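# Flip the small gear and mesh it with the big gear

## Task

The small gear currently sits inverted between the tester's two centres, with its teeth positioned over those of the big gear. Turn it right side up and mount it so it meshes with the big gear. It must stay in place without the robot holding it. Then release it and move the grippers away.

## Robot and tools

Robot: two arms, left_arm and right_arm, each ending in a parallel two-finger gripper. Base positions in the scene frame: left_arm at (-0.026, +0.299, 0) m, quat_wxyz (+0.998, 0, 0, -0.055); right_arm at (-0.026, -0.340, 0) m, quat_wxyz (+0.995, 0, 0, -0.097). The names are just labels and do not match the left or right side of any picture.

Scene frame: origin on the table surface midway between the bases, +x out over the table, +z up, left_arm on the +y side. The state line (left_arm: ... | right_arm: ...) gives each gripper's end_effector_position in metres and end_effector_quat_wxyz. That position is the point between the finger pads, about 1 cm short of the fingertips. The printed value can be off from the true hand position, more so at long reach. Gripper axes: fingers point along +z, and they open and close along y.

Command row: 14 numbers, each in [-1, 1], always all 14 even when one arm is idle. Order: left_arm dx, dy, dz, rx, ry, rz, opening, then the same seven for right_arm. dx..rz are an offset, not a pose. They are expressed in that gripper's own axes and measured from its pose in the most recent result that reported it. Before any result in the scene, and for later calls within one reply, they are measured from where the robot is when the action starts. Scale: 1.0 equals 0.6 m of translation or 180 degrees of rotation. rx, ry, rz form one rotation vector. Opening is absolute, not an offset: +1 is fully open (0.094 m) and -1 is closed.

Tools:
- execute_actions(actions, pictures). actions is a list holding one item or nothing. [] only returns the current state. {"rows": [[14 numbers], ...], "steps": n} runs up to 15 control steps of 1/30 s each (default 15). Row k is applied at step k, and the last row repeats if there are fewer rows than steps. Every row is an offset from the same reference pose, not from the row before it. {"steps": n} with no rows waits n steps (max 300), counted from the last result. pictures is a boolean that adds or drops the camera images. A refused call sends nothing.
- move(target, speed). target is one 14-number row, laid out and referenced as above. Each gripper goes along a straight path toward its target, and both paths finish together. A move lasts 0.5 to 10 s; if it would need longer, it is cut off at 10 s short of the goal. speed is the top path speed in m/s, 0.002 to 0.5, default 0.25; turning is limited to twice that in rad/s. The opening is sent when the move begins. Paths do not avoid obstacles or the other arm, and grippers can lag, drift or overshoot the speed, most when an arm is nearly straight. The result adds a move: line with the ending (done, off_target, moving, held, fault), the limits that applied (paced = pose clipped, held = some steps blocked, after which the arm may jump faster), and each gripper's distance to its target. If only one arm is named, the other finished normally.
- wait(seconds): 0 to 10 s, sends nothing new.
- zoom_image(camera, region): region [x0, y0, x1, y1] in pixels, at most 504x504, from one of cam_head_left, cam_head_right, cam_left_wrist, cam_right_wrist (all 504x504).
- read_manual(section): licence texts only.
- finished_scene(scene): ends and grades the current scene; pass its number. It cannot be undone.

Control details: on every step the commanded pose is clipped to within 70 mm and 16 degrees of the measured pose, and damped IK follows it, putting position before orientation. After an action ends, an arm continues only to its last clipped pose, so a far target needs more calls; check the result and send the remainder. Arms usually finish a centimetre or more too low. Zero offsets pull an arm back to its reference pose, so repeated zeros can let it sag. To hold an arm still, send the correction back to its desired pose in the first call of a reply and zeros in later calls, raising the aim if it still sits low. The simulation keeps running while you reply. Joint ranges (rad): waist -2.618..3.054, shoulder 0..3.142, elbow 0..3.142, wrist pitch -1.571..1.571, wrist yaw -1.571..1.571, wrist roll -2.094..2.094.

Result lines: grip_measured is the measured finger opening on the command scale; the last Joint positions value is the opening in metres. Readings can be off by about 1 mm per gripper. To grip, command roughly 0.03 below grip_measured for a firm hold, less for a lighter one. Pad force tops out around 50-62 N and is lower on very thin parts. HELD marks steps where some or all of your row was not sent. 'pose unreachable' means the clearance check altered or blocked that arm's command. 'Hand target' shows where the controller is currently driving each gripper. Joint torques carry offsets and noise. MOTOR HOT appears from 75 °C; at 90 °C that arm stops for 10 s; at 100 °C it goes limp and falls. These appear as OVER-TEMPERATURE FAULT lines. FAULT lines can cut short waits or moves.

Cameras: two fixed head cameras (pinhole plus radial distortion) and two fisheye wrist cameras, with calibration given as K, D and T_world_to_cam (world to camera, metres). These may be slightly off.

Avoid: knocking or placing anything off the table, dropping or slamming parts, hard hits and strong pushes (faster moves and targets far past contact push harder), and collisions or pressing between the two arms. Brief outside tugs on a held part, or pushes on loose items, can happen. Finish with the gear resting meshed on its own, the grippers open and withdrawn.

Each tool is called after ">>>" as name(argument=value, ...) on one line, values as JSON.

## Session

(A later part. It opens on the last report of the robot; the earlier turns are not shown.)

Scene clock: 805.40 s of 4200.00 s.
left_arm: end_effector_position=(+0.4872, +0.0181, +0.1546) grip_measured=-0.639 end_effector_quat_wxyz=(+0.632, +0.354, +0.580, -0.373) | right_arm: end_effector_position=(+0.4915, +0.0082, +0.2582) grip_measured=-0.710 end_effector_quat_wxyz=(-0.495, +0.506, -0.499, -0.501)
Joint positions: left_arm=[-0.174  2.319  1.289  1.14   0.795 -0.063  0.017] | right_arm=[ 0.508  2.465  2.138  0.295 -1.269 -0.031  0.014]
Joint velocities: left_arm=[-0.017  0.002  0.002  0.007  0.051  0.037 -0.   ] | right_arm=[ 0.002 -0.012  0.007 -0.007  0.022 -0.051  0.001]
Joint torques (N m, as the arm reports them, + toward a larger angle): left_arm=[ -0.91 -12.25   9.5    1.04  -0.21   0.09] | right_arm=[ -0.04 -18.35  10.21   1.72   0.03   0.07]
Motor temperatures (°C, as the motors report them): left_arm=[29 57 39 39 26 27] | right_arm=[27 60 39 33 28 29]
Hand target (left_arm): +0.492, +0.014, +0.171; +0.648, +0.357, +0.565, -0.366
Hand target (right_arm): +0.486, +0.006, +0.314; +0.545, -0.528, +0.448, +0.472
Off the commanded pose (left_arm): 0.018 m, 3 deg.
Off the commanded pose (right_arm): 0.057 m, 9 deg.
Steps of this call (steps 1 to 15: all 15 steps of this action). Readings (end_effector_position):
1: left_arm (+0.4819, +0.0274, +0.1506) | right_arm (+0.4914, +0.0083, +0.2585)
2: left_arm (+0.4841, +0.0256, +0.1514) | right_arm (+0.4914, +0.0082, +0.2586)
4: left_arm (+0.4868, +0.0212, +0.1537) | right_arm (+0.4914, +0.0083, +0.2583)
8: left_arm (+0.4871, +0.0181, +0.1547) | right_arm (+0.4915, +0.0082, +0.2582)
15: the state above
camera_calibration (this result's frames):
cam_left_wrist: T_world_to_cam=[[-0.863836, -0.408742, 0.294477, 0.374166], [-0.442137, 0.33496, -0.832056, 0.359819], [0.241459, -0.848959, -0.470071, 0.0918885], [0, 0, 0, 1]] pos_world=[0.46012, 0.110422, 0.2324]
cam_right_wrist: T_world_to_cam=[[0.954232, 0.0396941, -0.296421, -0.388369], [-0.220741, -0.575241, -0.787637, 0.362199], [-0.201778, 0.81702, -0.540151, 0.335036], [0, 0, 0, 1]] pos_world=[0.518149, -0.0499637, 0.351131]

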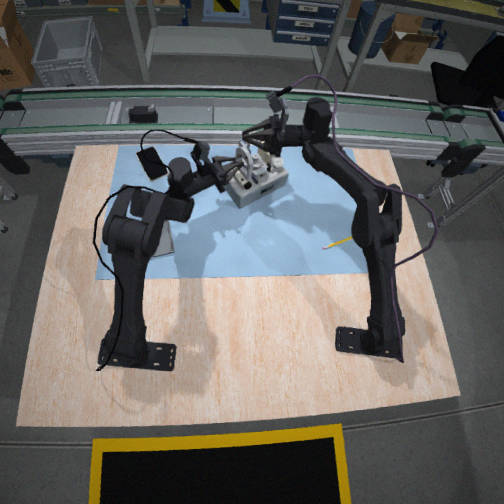

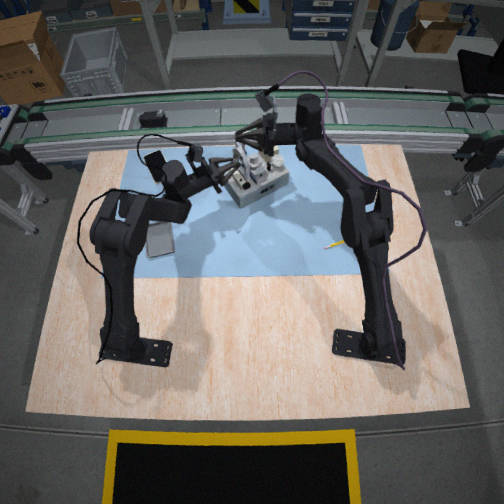

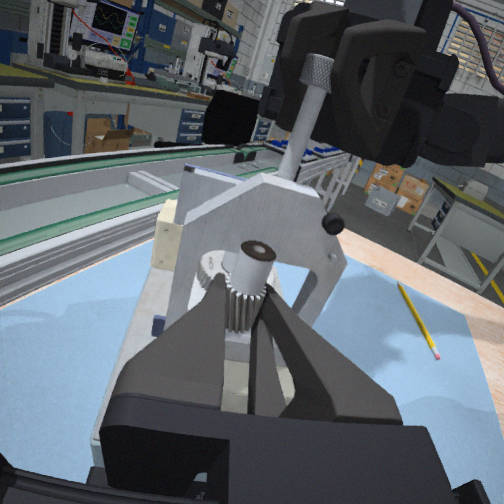

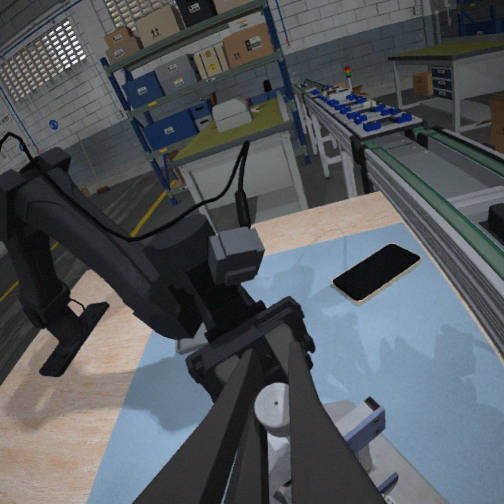

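>>> execute_actions(actions=[{"rows":[[0.012,0,-0.004,0,0.004,0,-0.7,-0.093,0.002,0,0,-0.015,-0.047,-0.78]]}], pictures=false)

Scene clock: 811.13 s of 4200.00 s.
left_arm: end_effector_position=(+0.4876, +0.0186, +0.1513) grip_measured=-0.639 end_effector_quat_wxyz=(+0.631, +0.355, +0.581, -0.372) | right_arm: end_effector_position=(+0.4915, +0.0082, +0.2586) grip_measured=-0.710 end_effector_quat_wxyz=(-0.492, +0.506, -0.501, -0.501)
Joint positions: left_arm=[-0.173  2.325  1.289  1.14   0.795 -0.058  0.017] | right_arm=[ 0.508  2.465  2.148  0.268 -1.27  -0.043  0.014]
Joint velocities: left_arm=[-0.002  0.002  0.012  0.007  0.051  0.022 -0.   ] | right_arm=[ 0.002 -0.007  0.027 -0.022 -0.051 -0.022  0.   ]
Joint torques (N m, as the arm reports them, + toward a larger angle): left_arm=[  0.17 -12.06   5.57   0.96   0.07   0.12] | right_arm=[  0.01 -17.97  10.34   1.74  -0.03   0.17]
Motor temperatures (°C, as the motors report them): left_arm=[29 57 39 39 26 27] | right_arm=[27 60 40 34 28 29]
Hand target (left_arm): +0.486, +0.020, +0.147; +0.628, +0.357, +0.584, -0.371
Hand target (right_arm): +0.486, +0.007, +0.313; +0.541, -0.529, +0.450, +0.474
Off the commanded pose (left_arm): 0.004 m, 0 deg.
Off the commanded pose (right_arm): 0.055 m, 9 deg.
Steps of this call (steps 1 to 90: nothing new was sent; then 2.23 s passed at rest; steps 91 to 105: all 15 steps of this action). Readings (end_effector_position):
91: left_arm (+0.4872, +0.0183, +0.1542) | right_arm (+0.4915, +0.0082, +0.2580)
92: left_arm (+0.4872, +0.0183, +0.1539) | right_arm (+0.4915, +0.0082, +0.2578)
94: left_arm (+0.4874, +0.0185, +0.1530) | right_arm (+0.4914, +0.0082, +0.2584)
98: left_arm (+0.4876, +0.0186, +0.1515) | right_arm (+0.4915, +0.0082, +0.2587)
105: the state above

>>> execute_actions(actions=[{"rows":[[0.014,0,0,0,0.004,0,-0.7,-0.09,0.004,0,0,-0.015,-0.047,-0.78]]}], pictures=false)

>>> execute_actions(actions=[{"rows":[[-0.022,0.002,0.028,0,-0.012,0.01,-0.7,-0.09,0.004,0,0,-0.015,-0.047,-0.78]]}])

>>> zoom_image(camera="cam_left_wrist", region=[170, 230, 320, 380])

Scene clock: 815.97 s of 4200.00 s.
left_arm: end_effector_position=(+0.4885, +0.0186, +0.1360) grip_measured=-0.639 end_effector_quat_wxyz=(+0.620, +0.353, +0.593, -0.373) | right_arm: end_effector_position=(+0.4915, +0.0082, +0.2581) grip_measured=-0.710 end_effector_quat_wxyz=(-0.492, +0.507, -0.501, -0.500)
Joint positions: left_arm=[-0.173  2.348  1.289  1.126  0.795 -0.053  0.017] | right_arm=[ 0.508  2.465  2.148  0.262 -1.27  -0.05   0.014]
Joint velocities: left_arm=[-0.012  0.002 -0.022 -0.022 -0.037 -0.022 -0.   ] | right_arm=[-0.012  0.007 -0.012 -0.022 -0.007 -0.037 -0.001]
Joint torques (N m, as the arm reports them, + toward a larger angle): left_arm=[ -0.02 -12.82   6.48   1.27   0.06   0.07] | right_arm=[  0.09 -18.21  10.03   1.68  -0.04   0.09]
Motor temperatures (°C, as the motors report them): left_arm=[29 57 39 39 26 27] | right_arm=[27 61 40 35 28 29]
Hand target (left_arm): +0.488, +0.018, +0.143; +0.628, +0.357, +0.585, -0.369
Hand target (right_arm): +0.485, +0.007, +0.311; +0.539, -0.530, +0.451, +0.474
Off the commanded pose (left_arm): 0.007 m, 1 deg.
Off the commanded pose (right_arm): 0.055 m, 9 deg.
Steps of this call (steps 1 to 90: nothing new was sent; then 1.33 s passed at rest; steps 91 to 105: all 15 steps of this action). Readings (end_effector_position):
91: left_arm (+0.4876, +0.0186, +0.1508) | right_arm (+0.4915, +0.0082, +0.2585)
92: left_arm (+0.4877, +0.0186, +0.1503) | right_arm (+0.4915, +0.0082, +0.2584)
94: left_arm (+0.4878, +0.0186, +0.1483) | right_arm (+0.4915, +0.0082, +0.2583)
98: left_arm (+0.4881, +0.0187, +0.1447) | right_arm (+0.4915, +0.0082, +0.2582)
105: the state above

Scene clock: 816.47 s of 4200.00 s.
left_arm: end_effector_position=(+0.4913, +0.0084, +0.1350) grip_measured=-0.639 end_effector_quat_wxyz=(+0.622, +0.356, +0.588, -0.375) | right_arm: end_effector_position=(+0.4915, +0.0082, +0.2575) grip_measured=-0.710 end_effector_quat_wxyz=(-0.492, +0.508, -0.501, -0.499)
Joint positions: left_arm=[-0.191  2.373  1.325  1.127  0.784 -0.054  0.017] | right_arm=[ 0.508  2.465  2.148  0.257 -1.269 -0.056  0.014]
Joint velocities: left_arm=[ 0.012 -0.017 -0.002  0.037 -0.051  0.022  0.   ] | right_arm=[ 0.002 -0.002  0.007 -0.022 -0.051 -0.022 -0.001]
Joint torques (N m, as the arm reports them, + toward a larger angle): left_arm=[ -0.49 -12.73   8.8    1.13  -0.14  -0.08] | right_arm=[  0.09 -18.24  10.01   1.68  -0.04   0.07]
Motor temperatures (°C, as the motors report them): left_arm=[29 57 39 39 26 27] | right_arm=[27 61 40 35 28 29]
Hand target (left_arm): +0.497, +0.005, +0.150; +0.637, +0.355, +0.575, -0.370
Hand target (right_arm): +0.485, +0.007, +0.311; +0.539, -0.531, +0.451, +0.474
Off the commanded pose (left_arm): 0.016 m, 2 deg.
Off the commanded pose (right_arm): 0.055 m, 9 deg.
Steps of this call (steps 1 to 15: all 15 steps of this action). Readings (end_effector_position):
1: left_arm (+0.4889, +0.0176, +0.1359) | right_arm (+0.4915, +0.0082, +0.2580)
2: left_arm (+0.4905, +0.0162, +0.1363) | right_arm (+0.4915, +0.0082, +0.2579)
4: left_arm (+0.4918, +0.0122, +0.1354) | right_arm (+0.4915, +0.0082, +0.2578)
8: left_arm (+0.4913, +0.0084, +0.1349) | right_arm (+0.4915, +0.0082, +0.2576)
15: the state above
camera_calibration (this result's frames):
cam_left_wrist: T_world_to_cam=[[-0.859033, -0.40808, 0.309084, 0.375232], [-0.459264, 0.347629, -0.817454, 0.354918], [0.22614, -0.844171, -0.486042, 0.0830552], [0, 0, 0, 1]] pos_world=[0.466555, 0.0998578, 0.214519]
cam_right_wrist: T_world_to_cam=[[0.954143, 0.038004, -0.296928, -0.388387], [-0.220482, -0.581708, -0.782946, 0.360336], [-0.20248, 0.81251, -0.546653, 0.336674], [0, 0, 0, 1]] pos_world=[0.518194, -0.0491807, 0.350844]

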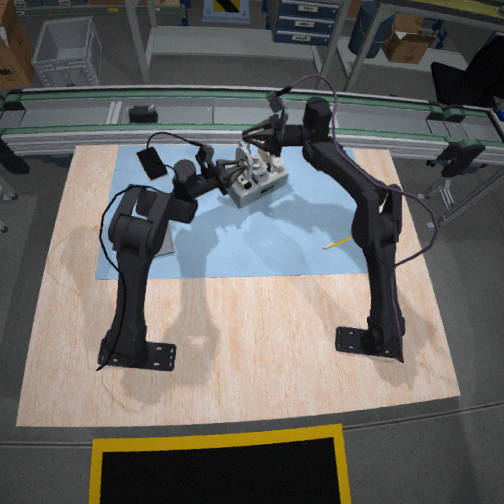

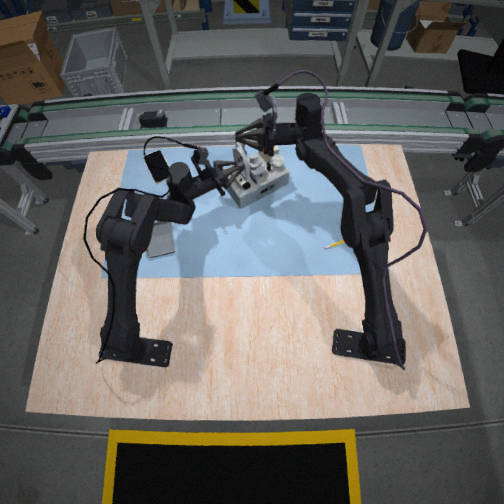

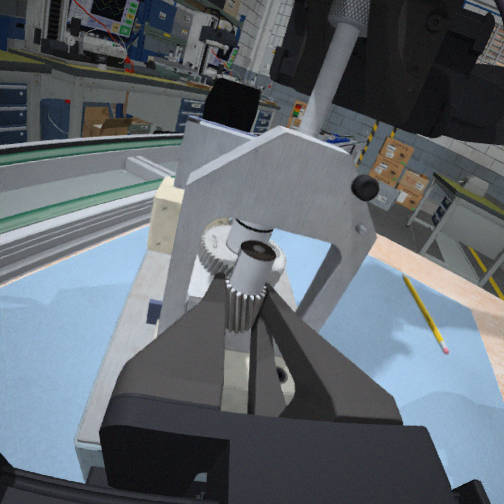

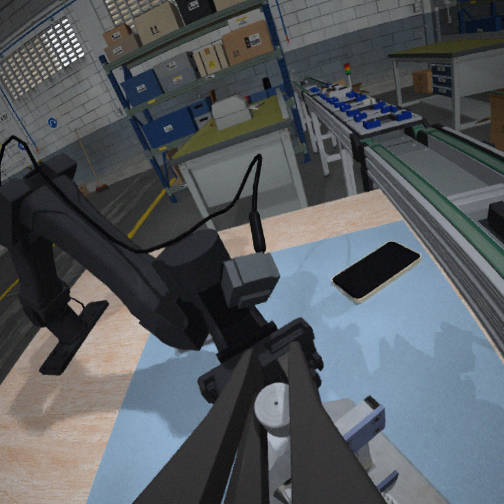

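Region (170, 230, 320, 380) of cam_left_wrist's 504x504 image, scaled by 3.360, with more detail than that image has.

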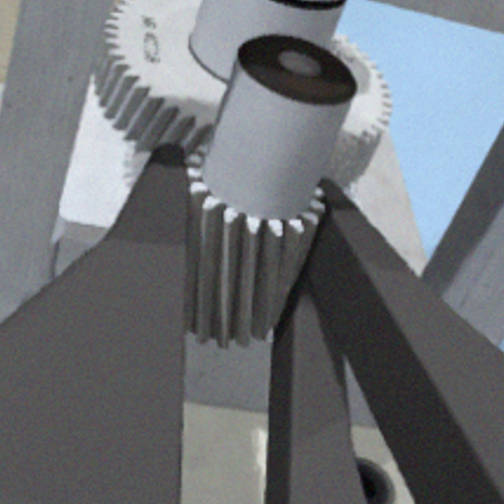

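Top visible here — good. Rise and advance.

>>> execute_actions(actions=[{"rows":[[-0.042,0.004,0.014,0,-0.016,0.012,-0.7,-0.09,0.003,0,0,-0.016,-0.047,-0.78]]}], pictures=false)

>>> execute_actions(actions=[{"rows":[[-0.028,0,0.022,0,-0.012,0.01,-0.7,-0.06,0.003,0,0,-0.012,-0.032,-0.78]]}])

>>> zoom_image(camera="cam_left_wrist", region=[170, 230, 320, 380])

Scene clock: 821.73 s of 4200.00 s.
left_arm: end_effector_position=(+0.4913, +0.0084, +0.1350) grip_measured=-0.639 end_effector_quat_wxyz=(+0.621, +0.353, +0.589, -0.377) | right_arm: end_effector_position=(+0.4915, +0.0082, +0.2575) grip_measured=-0.710 end_effector_quat_wxyz=(-0.492, +0.508, -0.501, -0.499)
Joint positions: left_arm=[-0.191  2.373  1.325  1.127  0.784 -0.061  0.017] | right_arm=[ 0.508  2.465  2.148  0.257 -1.269 -0.056  0.014]
Joint velocities: left_arm=[-0.017 -0.007 -0.007  0.066 -0.037  0.007 -0.   ] | right_arm=[-0.007  0.012 -0.002  0.007 -0.081 -0.037  0.   ]
Joint torques (N m, as the arm reports them, + toward a larger angle): left_arm=[ -0.64 -13.47   9.48   1.29  -0.12   0.  ] | right_arm=[  0.1  -18.01  10.07   1.72  -0.04   0.1 ]
Motor temperatures (°C, as the motors report them): left_arm=[29 58 39 39 26 27] | right_arm=[27 61 41 35 28 29]
Hand target (left_arm): +0.495, +0.004, +0.161; +0.644, +0.357, +0.565, -0.372
Hand target (right_arm): +0.486, +0.007, +0.310; +0.540, -0.531, +0.450, +0.474
Off the commanded pose (left_arm): 0.027 m, 4 deg.
Off the commanded pose (right_arm): 0.054 m, 9 deg.
Steps of this call (steps 1 to 90: nothing new was sent; then 1.77 s passed at rest; steps 91 to 105: all 15 steps of this action). Readings (end_effector_position):
91: left_arm (+0.4913, +0.0084, +0.1350) | right_arm (+0.4915, +0.0082, +0.2575)
92: left_arm (+0.4913, +0.0084, +0.1350) | right_arm (+0.4915, +0.0082, +0.2575)
94: left_arm (+0.4913, +0.0084, +0.1350) | right_arm (+0.4915, +0.0082, +0.2575)
98: left_arm (+0.4913, +0.0084, +0.1350) | right_arm (+0.4915, +0.0082, +0.2575)
105: the state above

Scene clock: 822.23 s of 4200.00 s.
left_arm: end_effector_position=(+0.4916, +0.0017, +0.1369) grip_measured=-0.639 end_effector_quat_wxyz=(+0.622, +0.355, +0.586, -0.379) | right_arm: end_effector_position=(+0.4916, +0.0085, +0.2535) grip_measured=-0.710 end_effector_quat_wxyz=(-0.489, +0.508, -0.502, -0.501)
Joint positions: left_arm=[-0.203  2.381  1.342  1.125  0.777 -0.062  0.017] | right_arm=[ 0.508  2.472  2.148  0.257 -1.274 -0.056  0.014]
Joint velocities: left_arm=[-0.012 -0.002 -0.012 -0.081  0.007 -0.022 -0.001] | right_arm=[ 0.007  0.007 -0.002 -0.022  0.066  0.066  0.   ]
Joint torques (N m, as the arm reports them, + toward a larger angle): left_arm=[ -0.36 -12.73   9.27   1.06  -0.21  -0.01] | right_arm=[  0.09 -17.77   7.96   1.7   -0.01   0.17]
Motor temperatures (°C, as the motors report them): left_arm=[29 58 39 39 26 27] | right_arm=[27 61 41 35 28 29]
Hand target (left_arm): +0.496, -0.002, +0.152; +0.637, +0.356, +0.572, -0.374
Hand target (right_arm): +0.488, +0.008, +0.293; +0.525, -0.523, +0.466, +0.483
Off the commanded pose (left_arm): 0.017 m, 2 deg.
Off the commanded pose (right_arm): 0.040 m, 7 deg.
Steps of this call (steps 1 to 15: all 15 steps of this action). Readings (end_effector_position):
1: left_arm (+0.4914, +0.0078, +0.1351) | right_arm (+0.4917, +0.0083, +0.2568)
2: left_arm (+0.4919, +0.0069, +0.1355) | right_arm (+0.4916, +0.0083, +0.2564)
4: left_arm (+0.4921, +0.0044, +0.1357) | right_arm (+0.4916, +0.0084, +0.2548)
8: left_arm (+0.4919, +0.0022, +0.1371) | right_arm (+0.4916, +0.0085, +0.2535)
15: the state above
camera_calibration (this result's frames):
cam_left_wrist: T_world_to_cam=[[-0.861335, -0.401415, 0.311398, 0.372951], [-0.457109, 0.344853, -0.819834, 0.3582], [0.221707, -0.848494, -0.480524, 0.0796165], [0, 0, 0, 1]] pos_world=[0.46732, 0.0937358, 0.215786]
cam_right_wrist: T_world_to_cam=[[0.951865, 0.0417659, -0.303659, -0.386858], [-0.223274, -0.584263, -0.780247, 0.358105], [-0.210004, 0.810489, -0.546814, 0.338042], [0, 0, 0, 1]] pos_world=[0.519182, -0.0485951, 0.346784]

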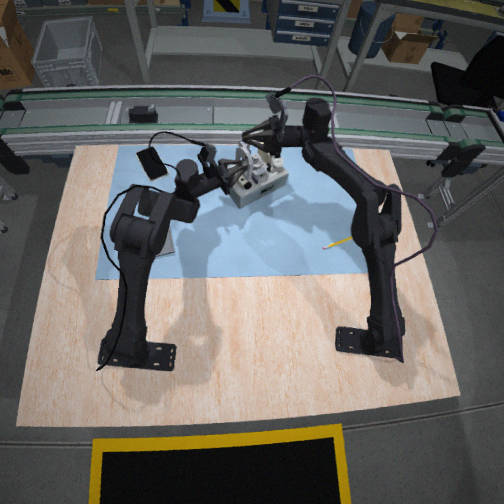

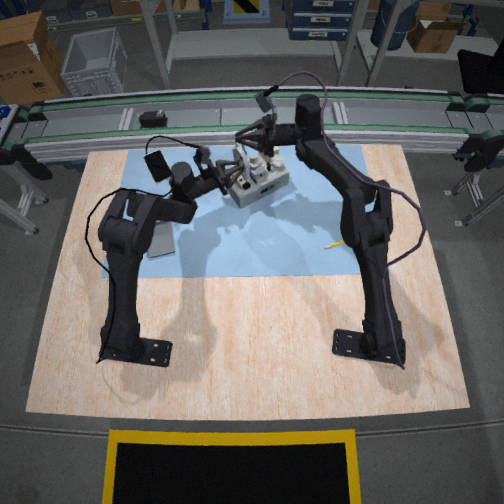

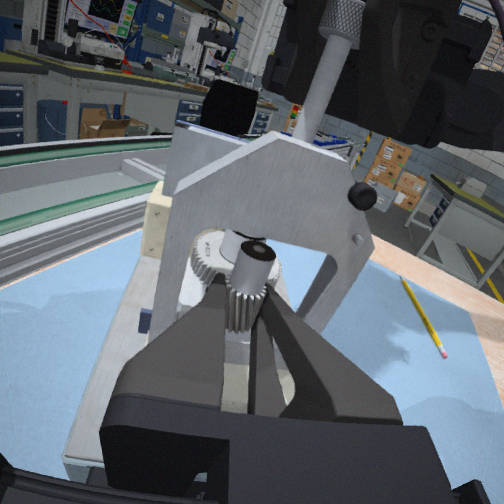

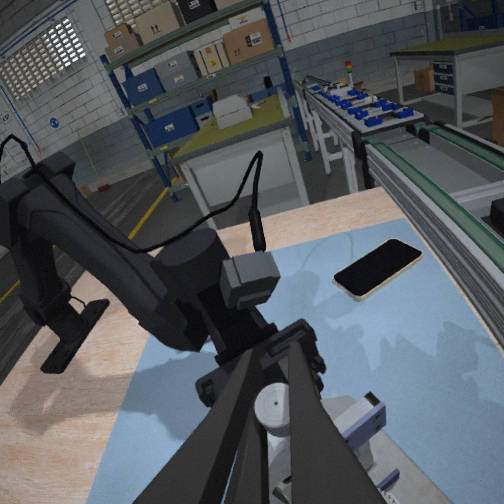

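Region (170, 230, 320, 380) of cam_left_wrist's 504x504 image, scaled by 3.360, with more detail than that image has.

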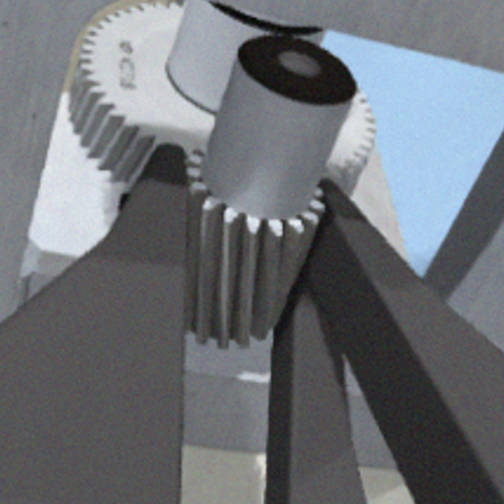

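>>> execute_actions(actions=[])

>>> zoom_image(camera="cam_left_wrist", region=[150,150,400,400])

Scene clock: 845.87 s of 4200.00 s.
left_arm: end_effector_position=(+0.4916, +0.0017, +0.1369) grip_measured=-0.639 end_effector_quat_wxyz=(+0.622, +0.355, +0.586, -0.379) | right_arm: end_effector_position=(+0.4916, +0.0085, +0.2535) grip_measured=-0.710 end_effector_quat_wxyz=(-0.489, +0.508, -0.502, -0.501)
Joint positions: left_arm=[-0.203  2.381  1.342  1.125  0.777 -0.062  0.017] | right_arm=[ 0.508  2.472  2.148  0.257 -1.274 -0.056  0.014]
Joint velocities: left_arm=[-0.007 -0.012 -0.002 -0.007 -0.095  0.022  0.   ] | right_arm=[-0.012  0.002 -0.002  0.007 -0.051 -0.037 -0.001]
Joint torques (N m, as the arm reports them, + toward a larger angle): left_arm=[ -0.63 -12.74   8.97   1.14  -0.21  -0.08] | right_arm=[  0.07 -17.77   7.98   1.7   -0.01   0.17]
Motor temperatures (°C, as the motors report them): left_arm=[29 59 40 40 26 27] | right_arm=[27 62 40 36 28 29]
Hand target (left_arm): +0.496, -0.002, +0.152; +0.637, +0.356, +0.572, -0.374
Hand target (right_arm): +0.488, +0.008, +0.293; +0.525, -0.523, +0.466, +0.483
Off the commanded pose (left_arm): 0.017 m, 2 deg.
Off the commanded pose (right_arm): 0.040 m, 7 deg.
Steps of this call (steps 1 to 90: nothing new was sent; then 20.63 s passed at rest). Readings (end_effector_position):
1: left_arm (+0.4916, +0.0017, +0.1369) | right_arm (+0.4916, +0.0085, +0.2535)
2: left_arm (+0.4916, +0.0017, +0.1369) | right_arm (+0.4916, +0.0085, +0.2535)
4: left_arm (+0.4916, +0.0017, +0.1369) | right_arm (+0.4916, +0.0085, +0.2535)
8: left_arm (+0.4916, +0.0017, +0.1369) | right_arm (+0.4916, +0.0085, +0.2535)
90: the state above
camera_calibration (this result's frames):
cam_left_wrist: T_world_to_cam=[[-0.861335, -0.401415, 0.311398, 0.372951], [-0.457109, 0.344853, -0.819834, 0.3582], [0.221707, -0.848494, -0.480524, 0.0796165], [0, 0, 0, 1]] pos_world=[0.46732, 0.0937358, 0.215786]
cam_right_wrist: T_world_to_cam=[[0.951865, 0.0417659, -0.303659, -0.386858], [-0.223274, -0.584263, -0.780247, 0.358105], [-0.210004, 0.810489, -0.546814, 0.338042], [0, 0, 0, 1]] pos_world=[0.519182, -0.0485951, 0.346784]

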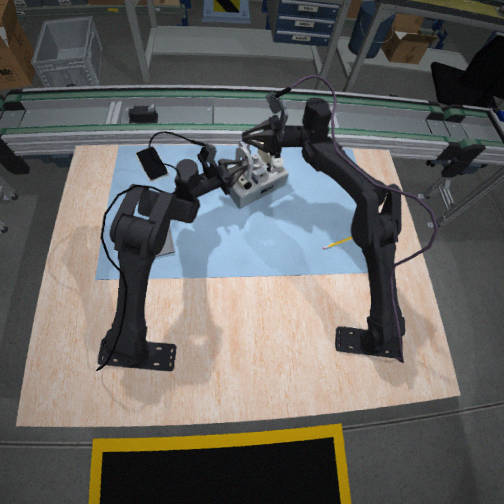

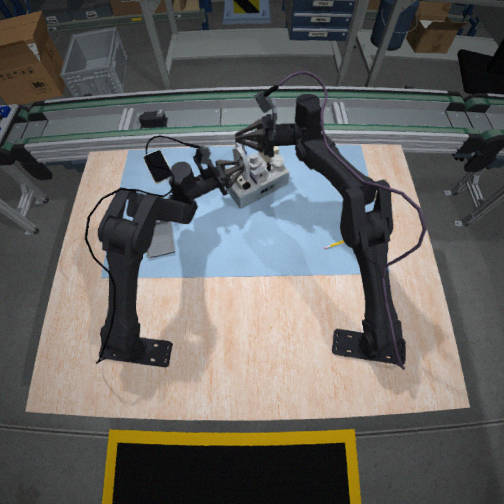

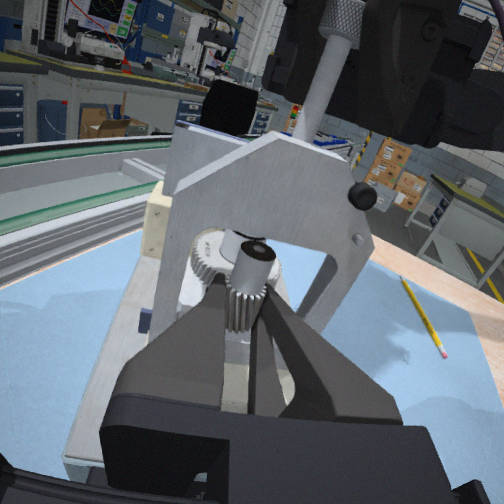

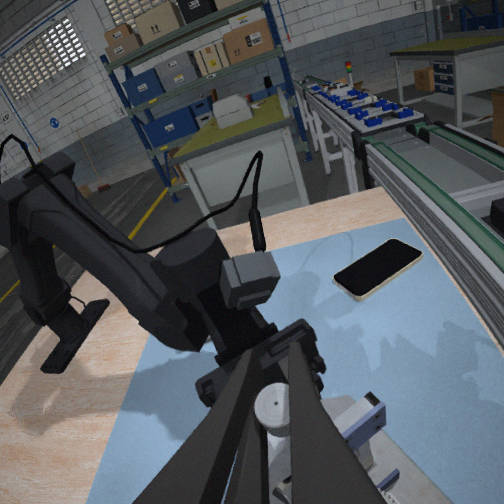

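Region (150, 150, 400, 400) of cam_left_wrist's 504x504 image, scaled by 2.016, with more detail than that image has.

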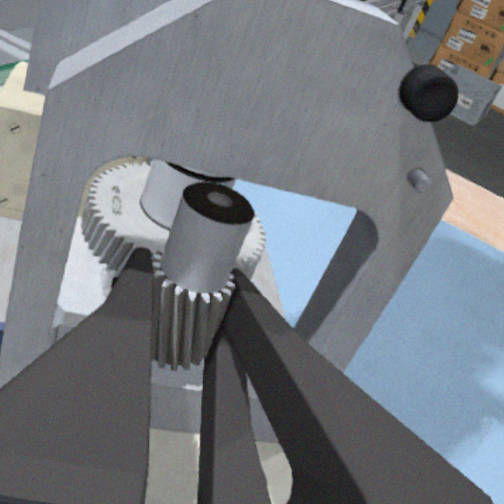

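>>> execute_actions(actions=[{"rows":[[-0.036,0.003,0.022,0,-0.03,0.01,-0.7,-0.09,0.003,0,0,-0.015,-0.047,-0.78]]}], pictures=false)

>>> execute_actions(actions=[{"rows":[[-0.026,0.003,0.01,0,-0.015,0.005,-0.7,-0.035,0.003,0,0,-0.015,-0.047,-0.78]]}])

>>> zoom_image(camera="cam_left_wrist", region=[150,150,400,400])

Scene clock: 853.00 s of 4200.00 s.
left_arm: end_effector_position=(+0.4951, -0.0029, +0.1408) grip_measured=-0.639 end_effector_quat_wxyz=(+0.637, +0.346, +0.570, -0.388) | right_arm: end_effector_position=(+0.4915, +0.0085, +0.2535) grip_measured=-0.710 end_effector_quat_wxyz=(-0.490, +0.509, -0.501, -0.501)
Joint positions: left_arm=[-0.211  2.423  1.376  1.203  0.765 -0.11   0.017] | right_arm=[ 0.508  2.472  2.148  0.257 -1.274 -0.06   0.014]
Joint velocities: left_arm=[ 0.007 -0.012  0.012 -0.022 -0.066 -0.022  0.002] | right_arm=[ 0.007 -0.007 -0.002 -0.095  0.022  0.007 -0.001]
Joint torques (N m, as the arm reports them, + toward a larger angle): left_arm=[ -1.05 -13.28   8.99   1.25  -0.22   0.01] | right_arm=[  0.09 -18.07  10.22   1.66  -0.05   0.08]
Motor temperatures (°C, as the motors report them): left_arm=[29 59 40 40 26 27] | right_arm=[27 62 40 36 28 29]
Hand target (left_arm): +0.498, -0.007, +0.159; +0.655, +0.347, +0.550, -0.385
Hand target (right_arm): +0.486, +0.008, +0.306; +0.536, -0.531, +0.452, +0.475
Off the commanded pose (left_arm): 0.019 m, 3 deg.
Off the commanded pose (right_arm): 0.054 m, 9 deg.
Steps of this call (steps 1 to 90: nothing new was sent; then 3.63 s passed at rest; steps 91 to 105: all 15 steps of this action). Readings (end_effector_position):
91: left_arm (+0.4921, +0.0013, +0.1373) | right_arm (+0.4916, +0.0085, +0.2535)
92: left_arm (+0.4933, +0.0004, +0.1387) | right_arm (+0.4916, +0.0085, +0.2535)
94: left_arm (+0.4954, -0.0006, +0.1391) | right_arm (+0.4915, +0.0085, +0.2535)
98: left_arm (+0.4958, -0.0014, +0.1400) | right_arm (+0.4915, +0.0085, +0.2535)
105: the state above

Scene clock: 853.50 s of 4200.00 s.
left_arm: end_effector_position=(+0.4948, -0.0027, +0.1410) grip_measured=-0.639 end_effector_quat_wxyz=(+0.637, +0.341, +0.569, -0.393) | right_arm: end_effector_position=(+0.4912, +0.0085, +0.2519) grip_measured=-0.710 end_effector_quat_wxyz=(-0.497, +0.517, -0.490, -0.495)
Joint positions: left_arm=[-0.211  2.43   1.376  1.223  0.764 -0.129  0.017] | right_arm=[ 0.508  2.477  2.145  0.281 -1.281 -0.078  0.014]
Joint velocities: left_arm=[ 0.012 -0.022  0.007 -0.022  0.022 -0.051 -0.001] | right_arm=[ 0.012  0.012  0.012  0.037  0.007 -0.022  0.001]
Joint torques (N m, as the arm reports them, + toward a larger angle): left_arm=[ -0.56 -12.97   8.81   1.14  -0.19  -0.04] | right_arm=[  0.1  -16.47   5.82   1.93  -0.02  -0.1 ]
Motor temperatures (°C, as the motors report them): left_arm=[29 59 40 40 26 27] | right_arm=[27 62 40 36 28 29]
Hand target (left_arm): +0.498, -0.005, +0.157; +0.653, +0.341, +0.552, -0.391
Hand target (right_arm): +0.489, +0.008, +0.275; +0.533, -0.536, +0.452, +0.473
Off the commanded pose (left_arm): 0.017 m, 3 deg.
Off the commanded pose (right_arm): 0.023 m, 7 deg.
Steps of this call (steps 1 to 15: all 15 steps of this action). Readings (end_effector_position):
1: left_arm (+0.4951, -0.0029, +0.1408) | right_arm (+0.4916, +0.0085, +0.2526)
2: left_arm (+0.4950, -0.0029, +0.1406) | right_arm (+0.4914, +0.0086, +0.2521)
4: left_arm (+0.4949, -0.0028, +0.1407) | right_arm (+0.4914, +0.0085, +0.2514)
8: left_arm (+0.4949, -0.0027, +0.1408) | right_arm (+0.4913, +0.0085, +0.2519)
15: the state above
camera_calibration (this result's frames):
cam_left_wrist: T_world_to_cam=[[-0.867937, -0.381421, 0.318125, 0.37506], [-0.44107, 0.297432, -0.846754, 0.360265], [0.228349, -0.875244, -0.426385, 0.0661918], [0, 0, 0, 1]] pos_world=[0.469315, 0.0938352, 0.213963]
cam_right_wrist: T_world_to_cam=[[0.961799, 0.0498519, -0.269178, -0.40064], [-0.191175, -0.581484, -0.790777, 0.34367], [-0.195945, 0.812029, -0.549741, 0.330911], [0, 0, 0, 1]] pos_world=[0.515877, -0.0488983, 0.345838]

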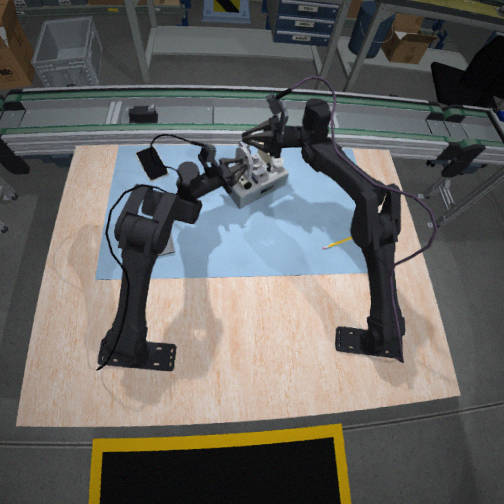

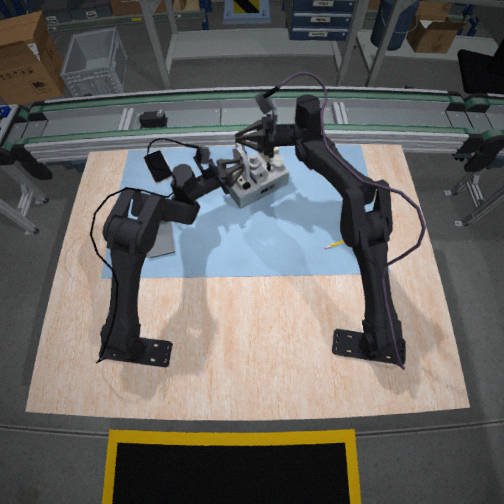

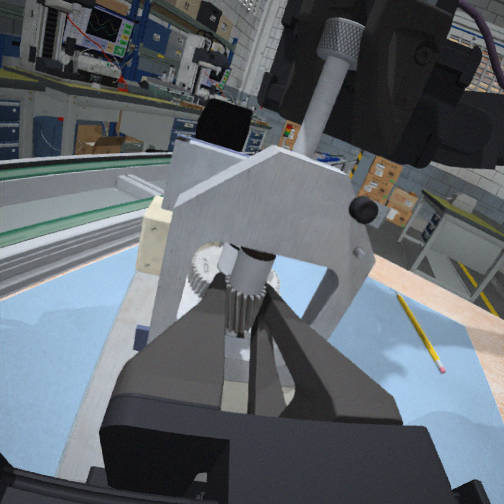

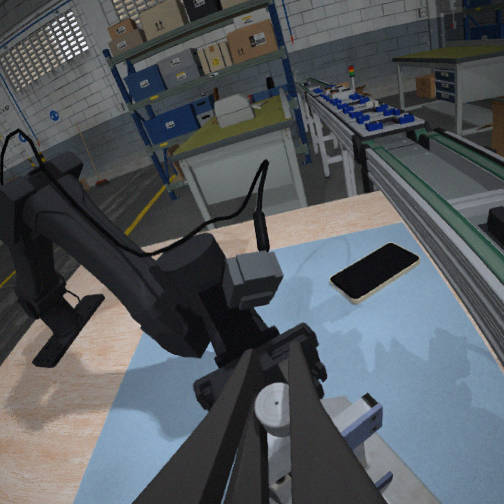

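Region (150, 150, 400, 400) of cam_left_wrist's 504x504 image, scaled by 2.016, with more detail than that image has.

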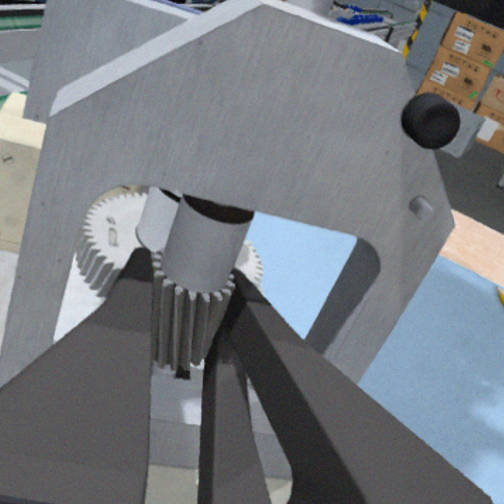

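>>> execute_actions(actions=[{"rows":[[-0.026,0.003,0.012,0,0.006,0,-0.7,-0.02,0.003,0,0,0,-0.01,-0.78]]}], pictures=false)

>>> execute_actions(actions=[{"rows":[[-0.022,0.003,0.01,0,-0.008,0,-0.7,-0.012,0.003,0,0,0,-0.01,-0.78]]}])

>>> zoom_image(camera="cam_left_wrist", region=[150,150,400,400])

Scene clock: 859.80 s of 4200.00 s.
left_arm: end_effector_position=(+0.4954, -0.0034, +0.1402) grip_measured=-0.639 end_effector_quat_wxyz=(+0.625, +0.344, +0.581, -0.391) | right_arm: end_effector_position=(+0.4915, +0.0085, +0.2494) grip_measured=-0.710 end_effector_quat_wxyz=(-0.496, +0.518, -0.492, -0.494)
Joint positions: left_arm=[-0.211  2.408  1.376  1.155  0.77  -0.11   0.017] | right_arm=[ 0.508  2.477  2.145  0.262 -1.279 -0.095  0.014]
Joint velocities: left_arm=[-0.007 -0.017 -0.007 -0.037 -0.051  0.007 -0.   ] | right_arm=[ 0.017  0.007 -0.012 -0.037 -0.022  0.007 -0.   ]
Joint torques (N m, as the arm reports them, + toward a larger angle): left_arm=[ -0.34 -14.39   8.34   0.76  -0.11   0.01] | right_arm=[  0.08 -16.49   6.49   1.15  -0.05  -0.11]
Motor temperatures (°C, as the motors report them): left_arm=[29 59 40 40 26 27] | right_arm=[27 62 39 36 28 29]
Hand target (left_arm): +0.498, -0.006, +0.157; +0.632, +0.344, +0.574, -0.390
Hand target (right_arm): +0.489, +0.009, +0.264; +0.505, -0.524, +0.482, +0.487
Off the commanded pose (left_arm): 0.018 m, 1 deg.
Off the commanded pose (right_arm): 0.015 m, 2 deg.
Steps of this call (steps 1 to 90: nothing new was sent; then 2.80 s passed at rest; steps 91 to 105: all 15 steps of this action). Readings (end_effector_position):
91: left_arm (+0.4950, -0.0028, +0.1408) | right_arm (+0.4913, +0.0085, +0.2508)
92: left_arm (+0.4952, -0.0029, +0.1410) | right_arm (+0.4914, +0.0085, +0.2501)
94: left_arm (+0.4953, -0.0032, +0.1406) | right_arm (+0.4914, +0.0085, +0.2498)
98: left_arm (+0.4954, -0.0033, +0.1403) | right_arm (+0.4914, +0.0085, +0.2495)
105: the state above

Scene clock: 860.30 s of 4200.00 s.
left_arm: end_effector_position=(+0.4953, -0.0035, +0.1403) grip_measured=-0.639 end_effector_quat_wxyz=(+0.625, +0.344, +0.581, -0.392) | right_arm: end_effector_position=(+0.4915, +0.0085, +0.2492) grip_measured=-0.710 end_effector_quat_wxyz=(-0.498, +0.520, -0.490, -0.491)
Joint positions: left_arm=[-0.211  2.408  1.376  1.156  0.771 -0.112  0.017] | right_arm=[ 0.508  2.477  2.145  0.26  -1.279 -0.106  0.014]
Joint velocities: left_arm=[ 0.007 -0.002 -0.027 -0.007  0.022 -0.051  0.   ] | right_arm=[ 0.007  0.007 -0.012 -0.007 -0.022  0.051  0.   ]
Joint torques (N m, as the arm reports them, + toward a larger angle): left_arm=[ -0.43 -12.98   8.66   0.99  -0.15  -0.21] | right_arm=[  0.08 -16.13   5.62   1.13  -0.03  -0.2 ]
Motor temperatures (°C, as the motors report them): left_arm=[29 59 40 40 26 27] | right_arm=[27 62 39 36 28 29]
Hand target (left_arm): +0.499, -0.006, +0.154; +0.632, +0.340, +0.573, -0.396
Hand target (right_arm): +0.489, +0.009, +0.256; +0.504, -0.525, +0.484, +0.486
Off the commanded pose (left_arm): 0.014 m, 1 deg.
Off the commanded pose (right_arm): 0.008 m, 1 deg.
Steps of this call (steps 1 to 15: all 15 steps of this action). Readings (end_effector_position):
1: left_arm (+0.4953, -0.0035, +0.1403) | right_arm (+0.4915, +0.0085, +0.2494)
2: left_arm (+0.4953, -0.0035, +0.1403) | right_arm (+0.4915, +0.0085, +0.2494)
4: left_arm (+0.4953, -0.0035, +0.1403) | right_arm (+0.4915, +0.0085, +0.2493)
8: left_arm (+0.4953, -0.0035, +0.1403) | right_arm (+0.4915, +0.0085, +0.2492)
15: the state above
camera_calibration (this result's frames):
cam_left_wrist: T_world_to_cam=[[-0.86066, -0.38549, 0.332659, 0.369761], [-0.462412, 0.318229, -0.82759, 0.368145], [0.213166, -0.866099, -0.452142, 0.0763083], [0, 0, 0, 1]] pos_world=[0.472207, 0.0914753, 0.216171]
cam_right_wrist: T_world_to_cam=[[0.96397, 0.0469202, -0.26184, -0.404473], [-0.185741, -0.58591, -0.788803, 0.338408], [-0.190425, 0.809017, -0.556085, 0.328366], [0, 0, 0, 1]] pos_world=[0.515286, -0.0483992, 0.343629]

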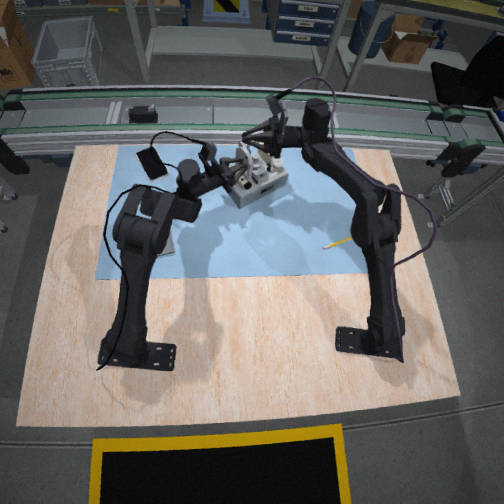

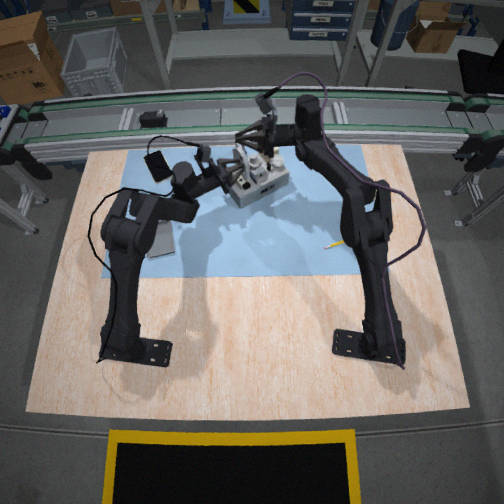

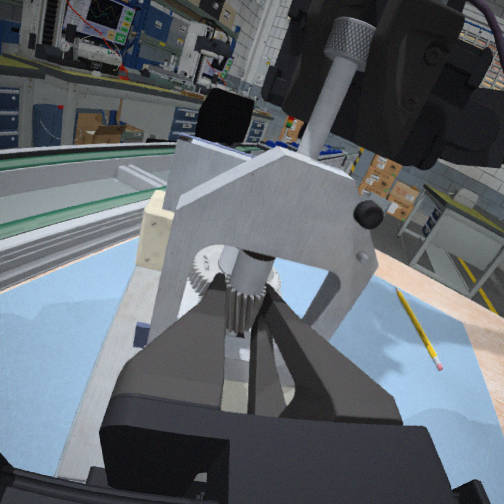

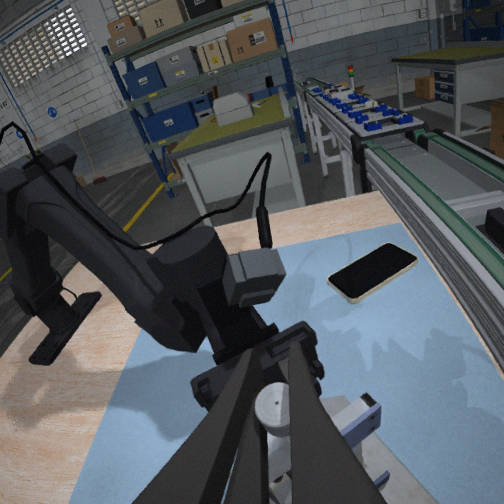

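Region (150, 150, 400, 400) of cam_left_wrist's 504x504 image, scaled by 2.016, with more detail than that image has.

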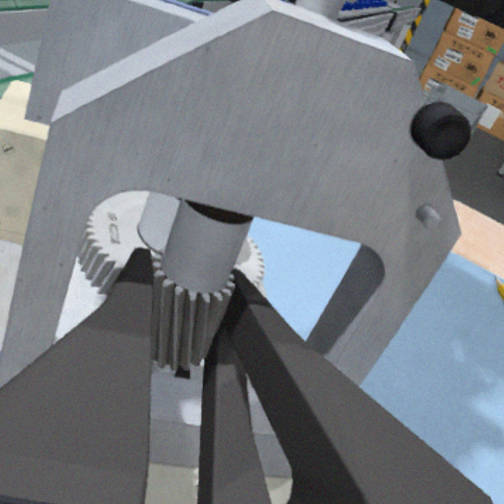

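>>> execute_actions(actions=[{"rows":[[-0.022,-0.008,0.012,0.01,-0.008,0.02,-0.7,-0.025,0.003,0,0,0,-0.01,-0.78]]}], pictures=false)

>>> execute_actions(actions=[{"rows":[[-0.022,-0.008,0.012,0.01,-0.008,0.015,-0.7,-0.012,0.003,0,0,0,-0.005,-0.78]]}])

Scene clock: 867.87 s of 4200.00 s.
left_arm: end_effector_position=(+0.4941, -0.0041, +0.1401) grip_measured=-0.639 end_effector_quat_wxyz=(+0.631, +0.358, +0.573, -0.382) | right_arm: end_effector_position=(+0.4915, +0.0084, +0.2472) grip_measured=-0.710 end_effector_quat_wxyz=(-0.496, +0.520, -0.493, -0.491)
Joint positions: left_arm=[-0.211  2.408  1.376  1.155  0.779 -0.072  0.017] | right_arm=[ 0.508  2.477  2.145  0.244 -1.278 -0.116  0.014]
Joint velocities: left_arm=[ 0.007 -0.002 -0.007  0.037  0.081  0.066 -0.001] | right_arm=[-0.002  0.007 -0.017 -0.198  0.007 -0.022 -0.002]
Joint torques (N m, as the arm reports them, + toward a larger angle): left_arm=[ -0.82 -12.92   8.88   1.04  -0.1   -0.17] | right_arm=[  0.17 -16.7    6.79   1.27  -0.02  -0.15]
Motor temperatures (°C, as the motors report them): left_arm=[29 59 40 40 26 27] | right_arm=[27 61 39 35 28 29]
Hand target (left_arm): +0.494, -0.011, +0.154; +0.639, +0.367, +0.556, -0.385
Hand target (right_arm): +0.489, +0.009, +0.264; +0.506, -0.527, +0.481, +0.484
Off the commanded pose (left_arm): 0.016 m, 2 deg.
Off the commanded pose (right_arm): 0.017 m, 2 deg.
Steps of this call (steps 1 to 90: nothing new was sent; then 4.07 s passed at rest; steps 91 to 105: all 15 steps of this action). Readings (end_effector_position):
91: left_arm (+0.4952, -0.0036, +0.1403) | right_arm (+0.4915, +0.0085, +0.2490)
92: left_arm (+0.4950, -0.0036, +0.1403) | right_arm (+0.4914, +0.0085, +0.2487)
94: left_arm (+0.4949, -0.0037, +0.1403) | right_arm (+0.4915, +0.0085, +0.2484)
98: left_arm (+0.4947, -0.0038, +0.1402) | right_arm (+0.4915, +0.0085, +0.2482)
105: the state above

Scene clock: 868.37 s of 4200.00 s.
left_arm: end_effector_position=(+0.4936, -0.0044, +0.1397) grip_measured=-0.639 end_effector_quat_wxyz=(+0.633, +0.363, +0.570, -0.378) | right_arm: end_effector_position=(+0.4917, +0.0084, +0.2456) grip_measured=-0.710 end_effector_quat_wxyz=(-0.493, +0.519, -0.496, -0.492)
Joint positions: left_arm=[-0.211  2.408  1.376  1.153  0.782 -0.056  0.017] | right_arm=[ 0.508  2.477  2.145  0.231 -1.276 -0.121  0.014]
Joint velocities: left_arm=[-0.032  0.002 -0.007 -0.051  0.022  0.007  0.001] | right_arm=[-0.007  0.012 -0.017  0.007  0.022  0.022 -0.001]
Joint torques (N m, as the arm reports them, + toward a larger angle): left_arm=[ -1.15 -12.99   8.87   1.04   0.13   0.05] | right_arm=[  0.08 -16.15   5.67   1.22  -0.06  -0.11]
Motor temperatures (°C, as the motors report them): left_arm=[29 59 40 40 26 27] | right_arm=[27 61 39 35 28 29]
Hand target (left_arm): +0.492, -0.011, +0.154; +0.641, +0.377, +0.550, -0.380
Hand target (right_arm): +0.489, +0.009, +0.254; +0.500, -0.524, +0.488, +0.487
Off the commanded pose (left_arm): 0.016 m, 3 deg.
Off the commanded pose (right_arm): 0.009 m, 1 deg.
Steps of this call (steps 1 to 15: all 15 steps of this action). Readings (end_effector_position):
1: left_arm (+0.4937, -0.0043, +0.1400) | right_arm (+0.4915, +0.0084, +0.2466)
2: left_arm (+0.4936, -0.0044, +0.1399) | right_arm (+0.4916, +0.0084, +0.2460)
4: left_arm (+0.4936, -0.0044, +0.1398) | right_arm (+0.4917, +0.0084, +0.2457)
8: left_arm (+0.4936, -0.0044, +0.1397) | right_arm (+0.4917, +0.0084, +0.2456)
15: the state above
camera_calibration (this result's frames):
cam_left_wrist: T_world_to_cam=[[-0.877581, -0.388422, 0.281034, 0.383708], [-0.420877, 0.34344, -0.83959, 0.348428], [0.229597, -0.855089, -0.464874, 0.0693084], [0, 0, 0, 1]] pos_world=[0.467467, 0.0886417, 0.216921]
cam_right_wrist: T_world_to_cam=[[0.960686, 0.0423452, -0.27439, -0.400836], [-0.197002, -0.592427, -0.781166, 0.339295], [-0.195635, 0.80451, -0.560794, 0.330246], [0, 0, 0, 1]] pos_world=[0.516527, -0.0477049, 0.340261]

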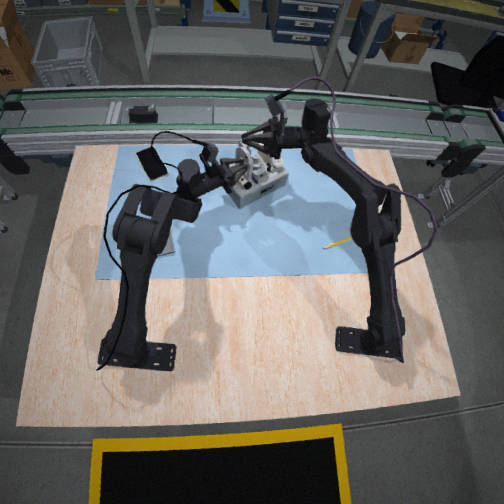

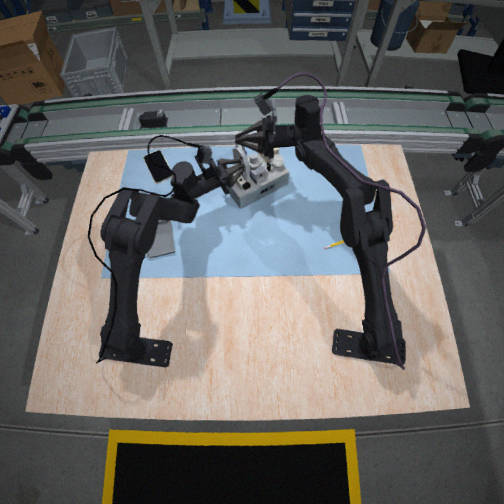

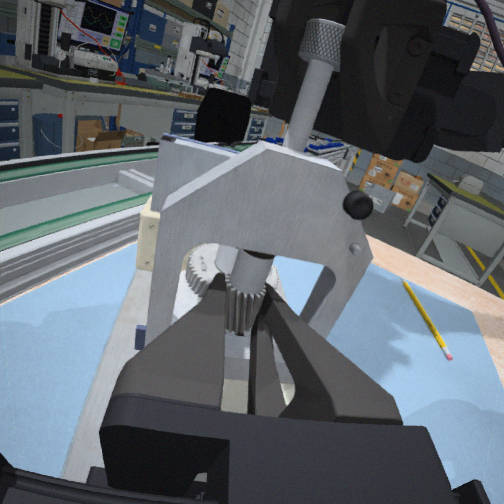

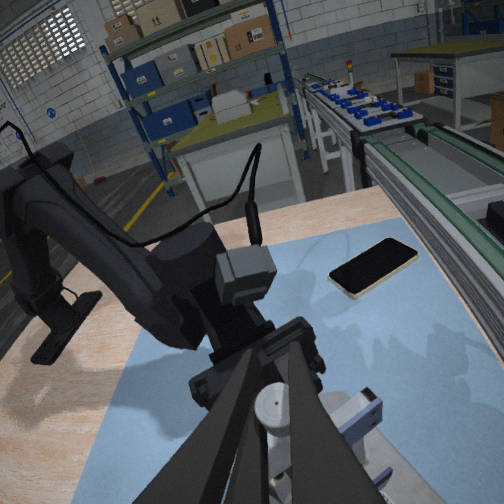

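Top engaged. Lower.

>>> execute_actions(actions=[{"rows":[[-0.012,0,0.006,0,0,0,-0.7,-0.008,0.003,0,0,0,0,-0.78]]}], pictures=false)

>>> execute_actions(actions=[{"rows":[[-0.005,0,0.004,0,0,0,-0.7,-0.005,0.003,0,0,0,0,-0.78]]}], pictures=false)

Scene clock: 873.90 s of 4200.00 s.
left_arm: end_effector_position=(+0.4938, -0.0044, +0.1392) grip_measured=-0.639 end_effector_quat_wxyz=(+0.632, +0.363, +0.571, -0.378) | right_arm: end_effector_position=(+0.4916, +0.0084, +0.2455) grip_measured=-0.710 end_effector_quat_wxyz=(-0.493, +0.518, -0.496, -0.492)
Joint positions: left_arm=[-0.211  2.408  1.376  1.151  0.781 -0.056  0.017] | right_arm=[ 0.508  2.477  2.145  0.23  -1.276 -0.121  0.014]
Joint velocities: left_arm=[ 0.007  0.007  0.002 -0.022 -0.066  0.022 -0.   ] | right_arm=[-0.012 -0.007 -0.002  0.051  0.022  0.022 -0.001]
Joint torques (N m, as the arm reports them, + toward a larger angle): left_arm=[ -0.74 -13.79   7.01   0.78  -0.08   0.01] | right_arm=[  0.07 -15.99   5.27   1.18  -0.05   0.01]
Motor temperatures (°C, as the motors report them): left_arm=[29 60 40 40 26 27] | right_arm=[27 61 38 35 28 29]
Hand target (left_arm): +0.495, -0.007, +0.147; +0.633, +0.363, +0.570, -0.378
Hand target (right_arm): +0.490, +0.008, +0.250; +0.493, -0.519, +0.496, +0.492
Off the commanded pose (left_arm): 0.009 m, 0 deg.
Off the commanded pose (right_arm): 0.005 m, 0 deg.
Steps of this call (steps 1 to 90: nothing new was sent; then 2.03 s passed at rest; steps 91 to 105: all 15 steps of this action). Readings (end_effector_position):
91: left_arm (+0.4937, -0.0044, +0.1394) | right_arm (+0.4916, +0.0084, +0.2456)
92: left_arm (+0.4938, -0.0044, +0.1392) | right_arm (+0.4916, +0.0084, +0.2455)
94: left_arm (+0.4938, -0.0044, +0.1392) | right_arm (+0.4916, +0.0084, +0.2455)
98: left_arm (+0.4938, -0.0044, +0.1392) | right_arm (+0.4916, +0.0084, +0.2455)
105: the state above

Scene clock: 874.40 s of 4200.00 s.
left_arm: end_effector_position=(+0.4938, -0.0044, +0.1392) grip_measured=-0.639 end_effector_quat_wxyz=(+0.632, +0.363, +0.571, -0.378) | right_arm: end_effector_position=(+0.4916, +0.0084, +0.2455) grip_measured=-0.710 end_effector_quat_wxyz=(-0.493, +0.518, -0.496, -0.492)
Joint positions: left_arm=[-0.211  2.408  1.376  1.151  0.781 -0.056  0.017] | right_arm=[ 0.508  2.477  2.145  0.23  -1.276 -0.121  0.014]
Joint velocities: left_arm=[ 0.022 -0.002 -0.002 -0.051  0.037  0.007  0.   ] | right_arm=[ 0.002 -0.017 -0.002 -0.066 -0.022 -0.037 -0.001]
Joint torques (N m, as the arm reports them, + toward a larger angle): left_arm=[ -0.3  -13.12   6.87   0.91  -0.07  -0.03] | right_arm=[  0.06 -15.88   4.93   1.21  -0.05   0.  ]
Motor temperatures (°C, as the motors report them): left_arm=[29 60 40 40 26 27] | right_arm=[27 61 38 35 28 29]
Hand target (left_arm): +0.495, -0.006, +0.142; +0.632, +0.363, +0.571, -0.378
Hand target (right_arm): +0.490, +0.008, +0.248; +0.493, -0.518, +0.496, +0.492
Off the commanded pose (left_arm): 0.004 m, 0 deg.
Off the commanded pose (right_arm): 0.003 m, 0 deg.
Steps of this call (steps 1 to 15: all 15 steps of this action). Readings (end_effector_position):
1: left_arm (+0.4938, -0.0044, +0.1392) | right_arm (+0.4916, +0.0084, +0.2455)
2: left_arm (+0.4938, -0.0044, +0.1392) | right_arm (+0.4916, +0.0084, +0.2455)
4: left_arm (+0.4938, -0.0044, +0.1392) | right_arm (+0.4916, +0.0084, +0.2455)
8: left_arm (+0.4938, -0.0044, +0.1392) | right_arm (+0.4916, +0.0084, +0.2455)
15: the state above


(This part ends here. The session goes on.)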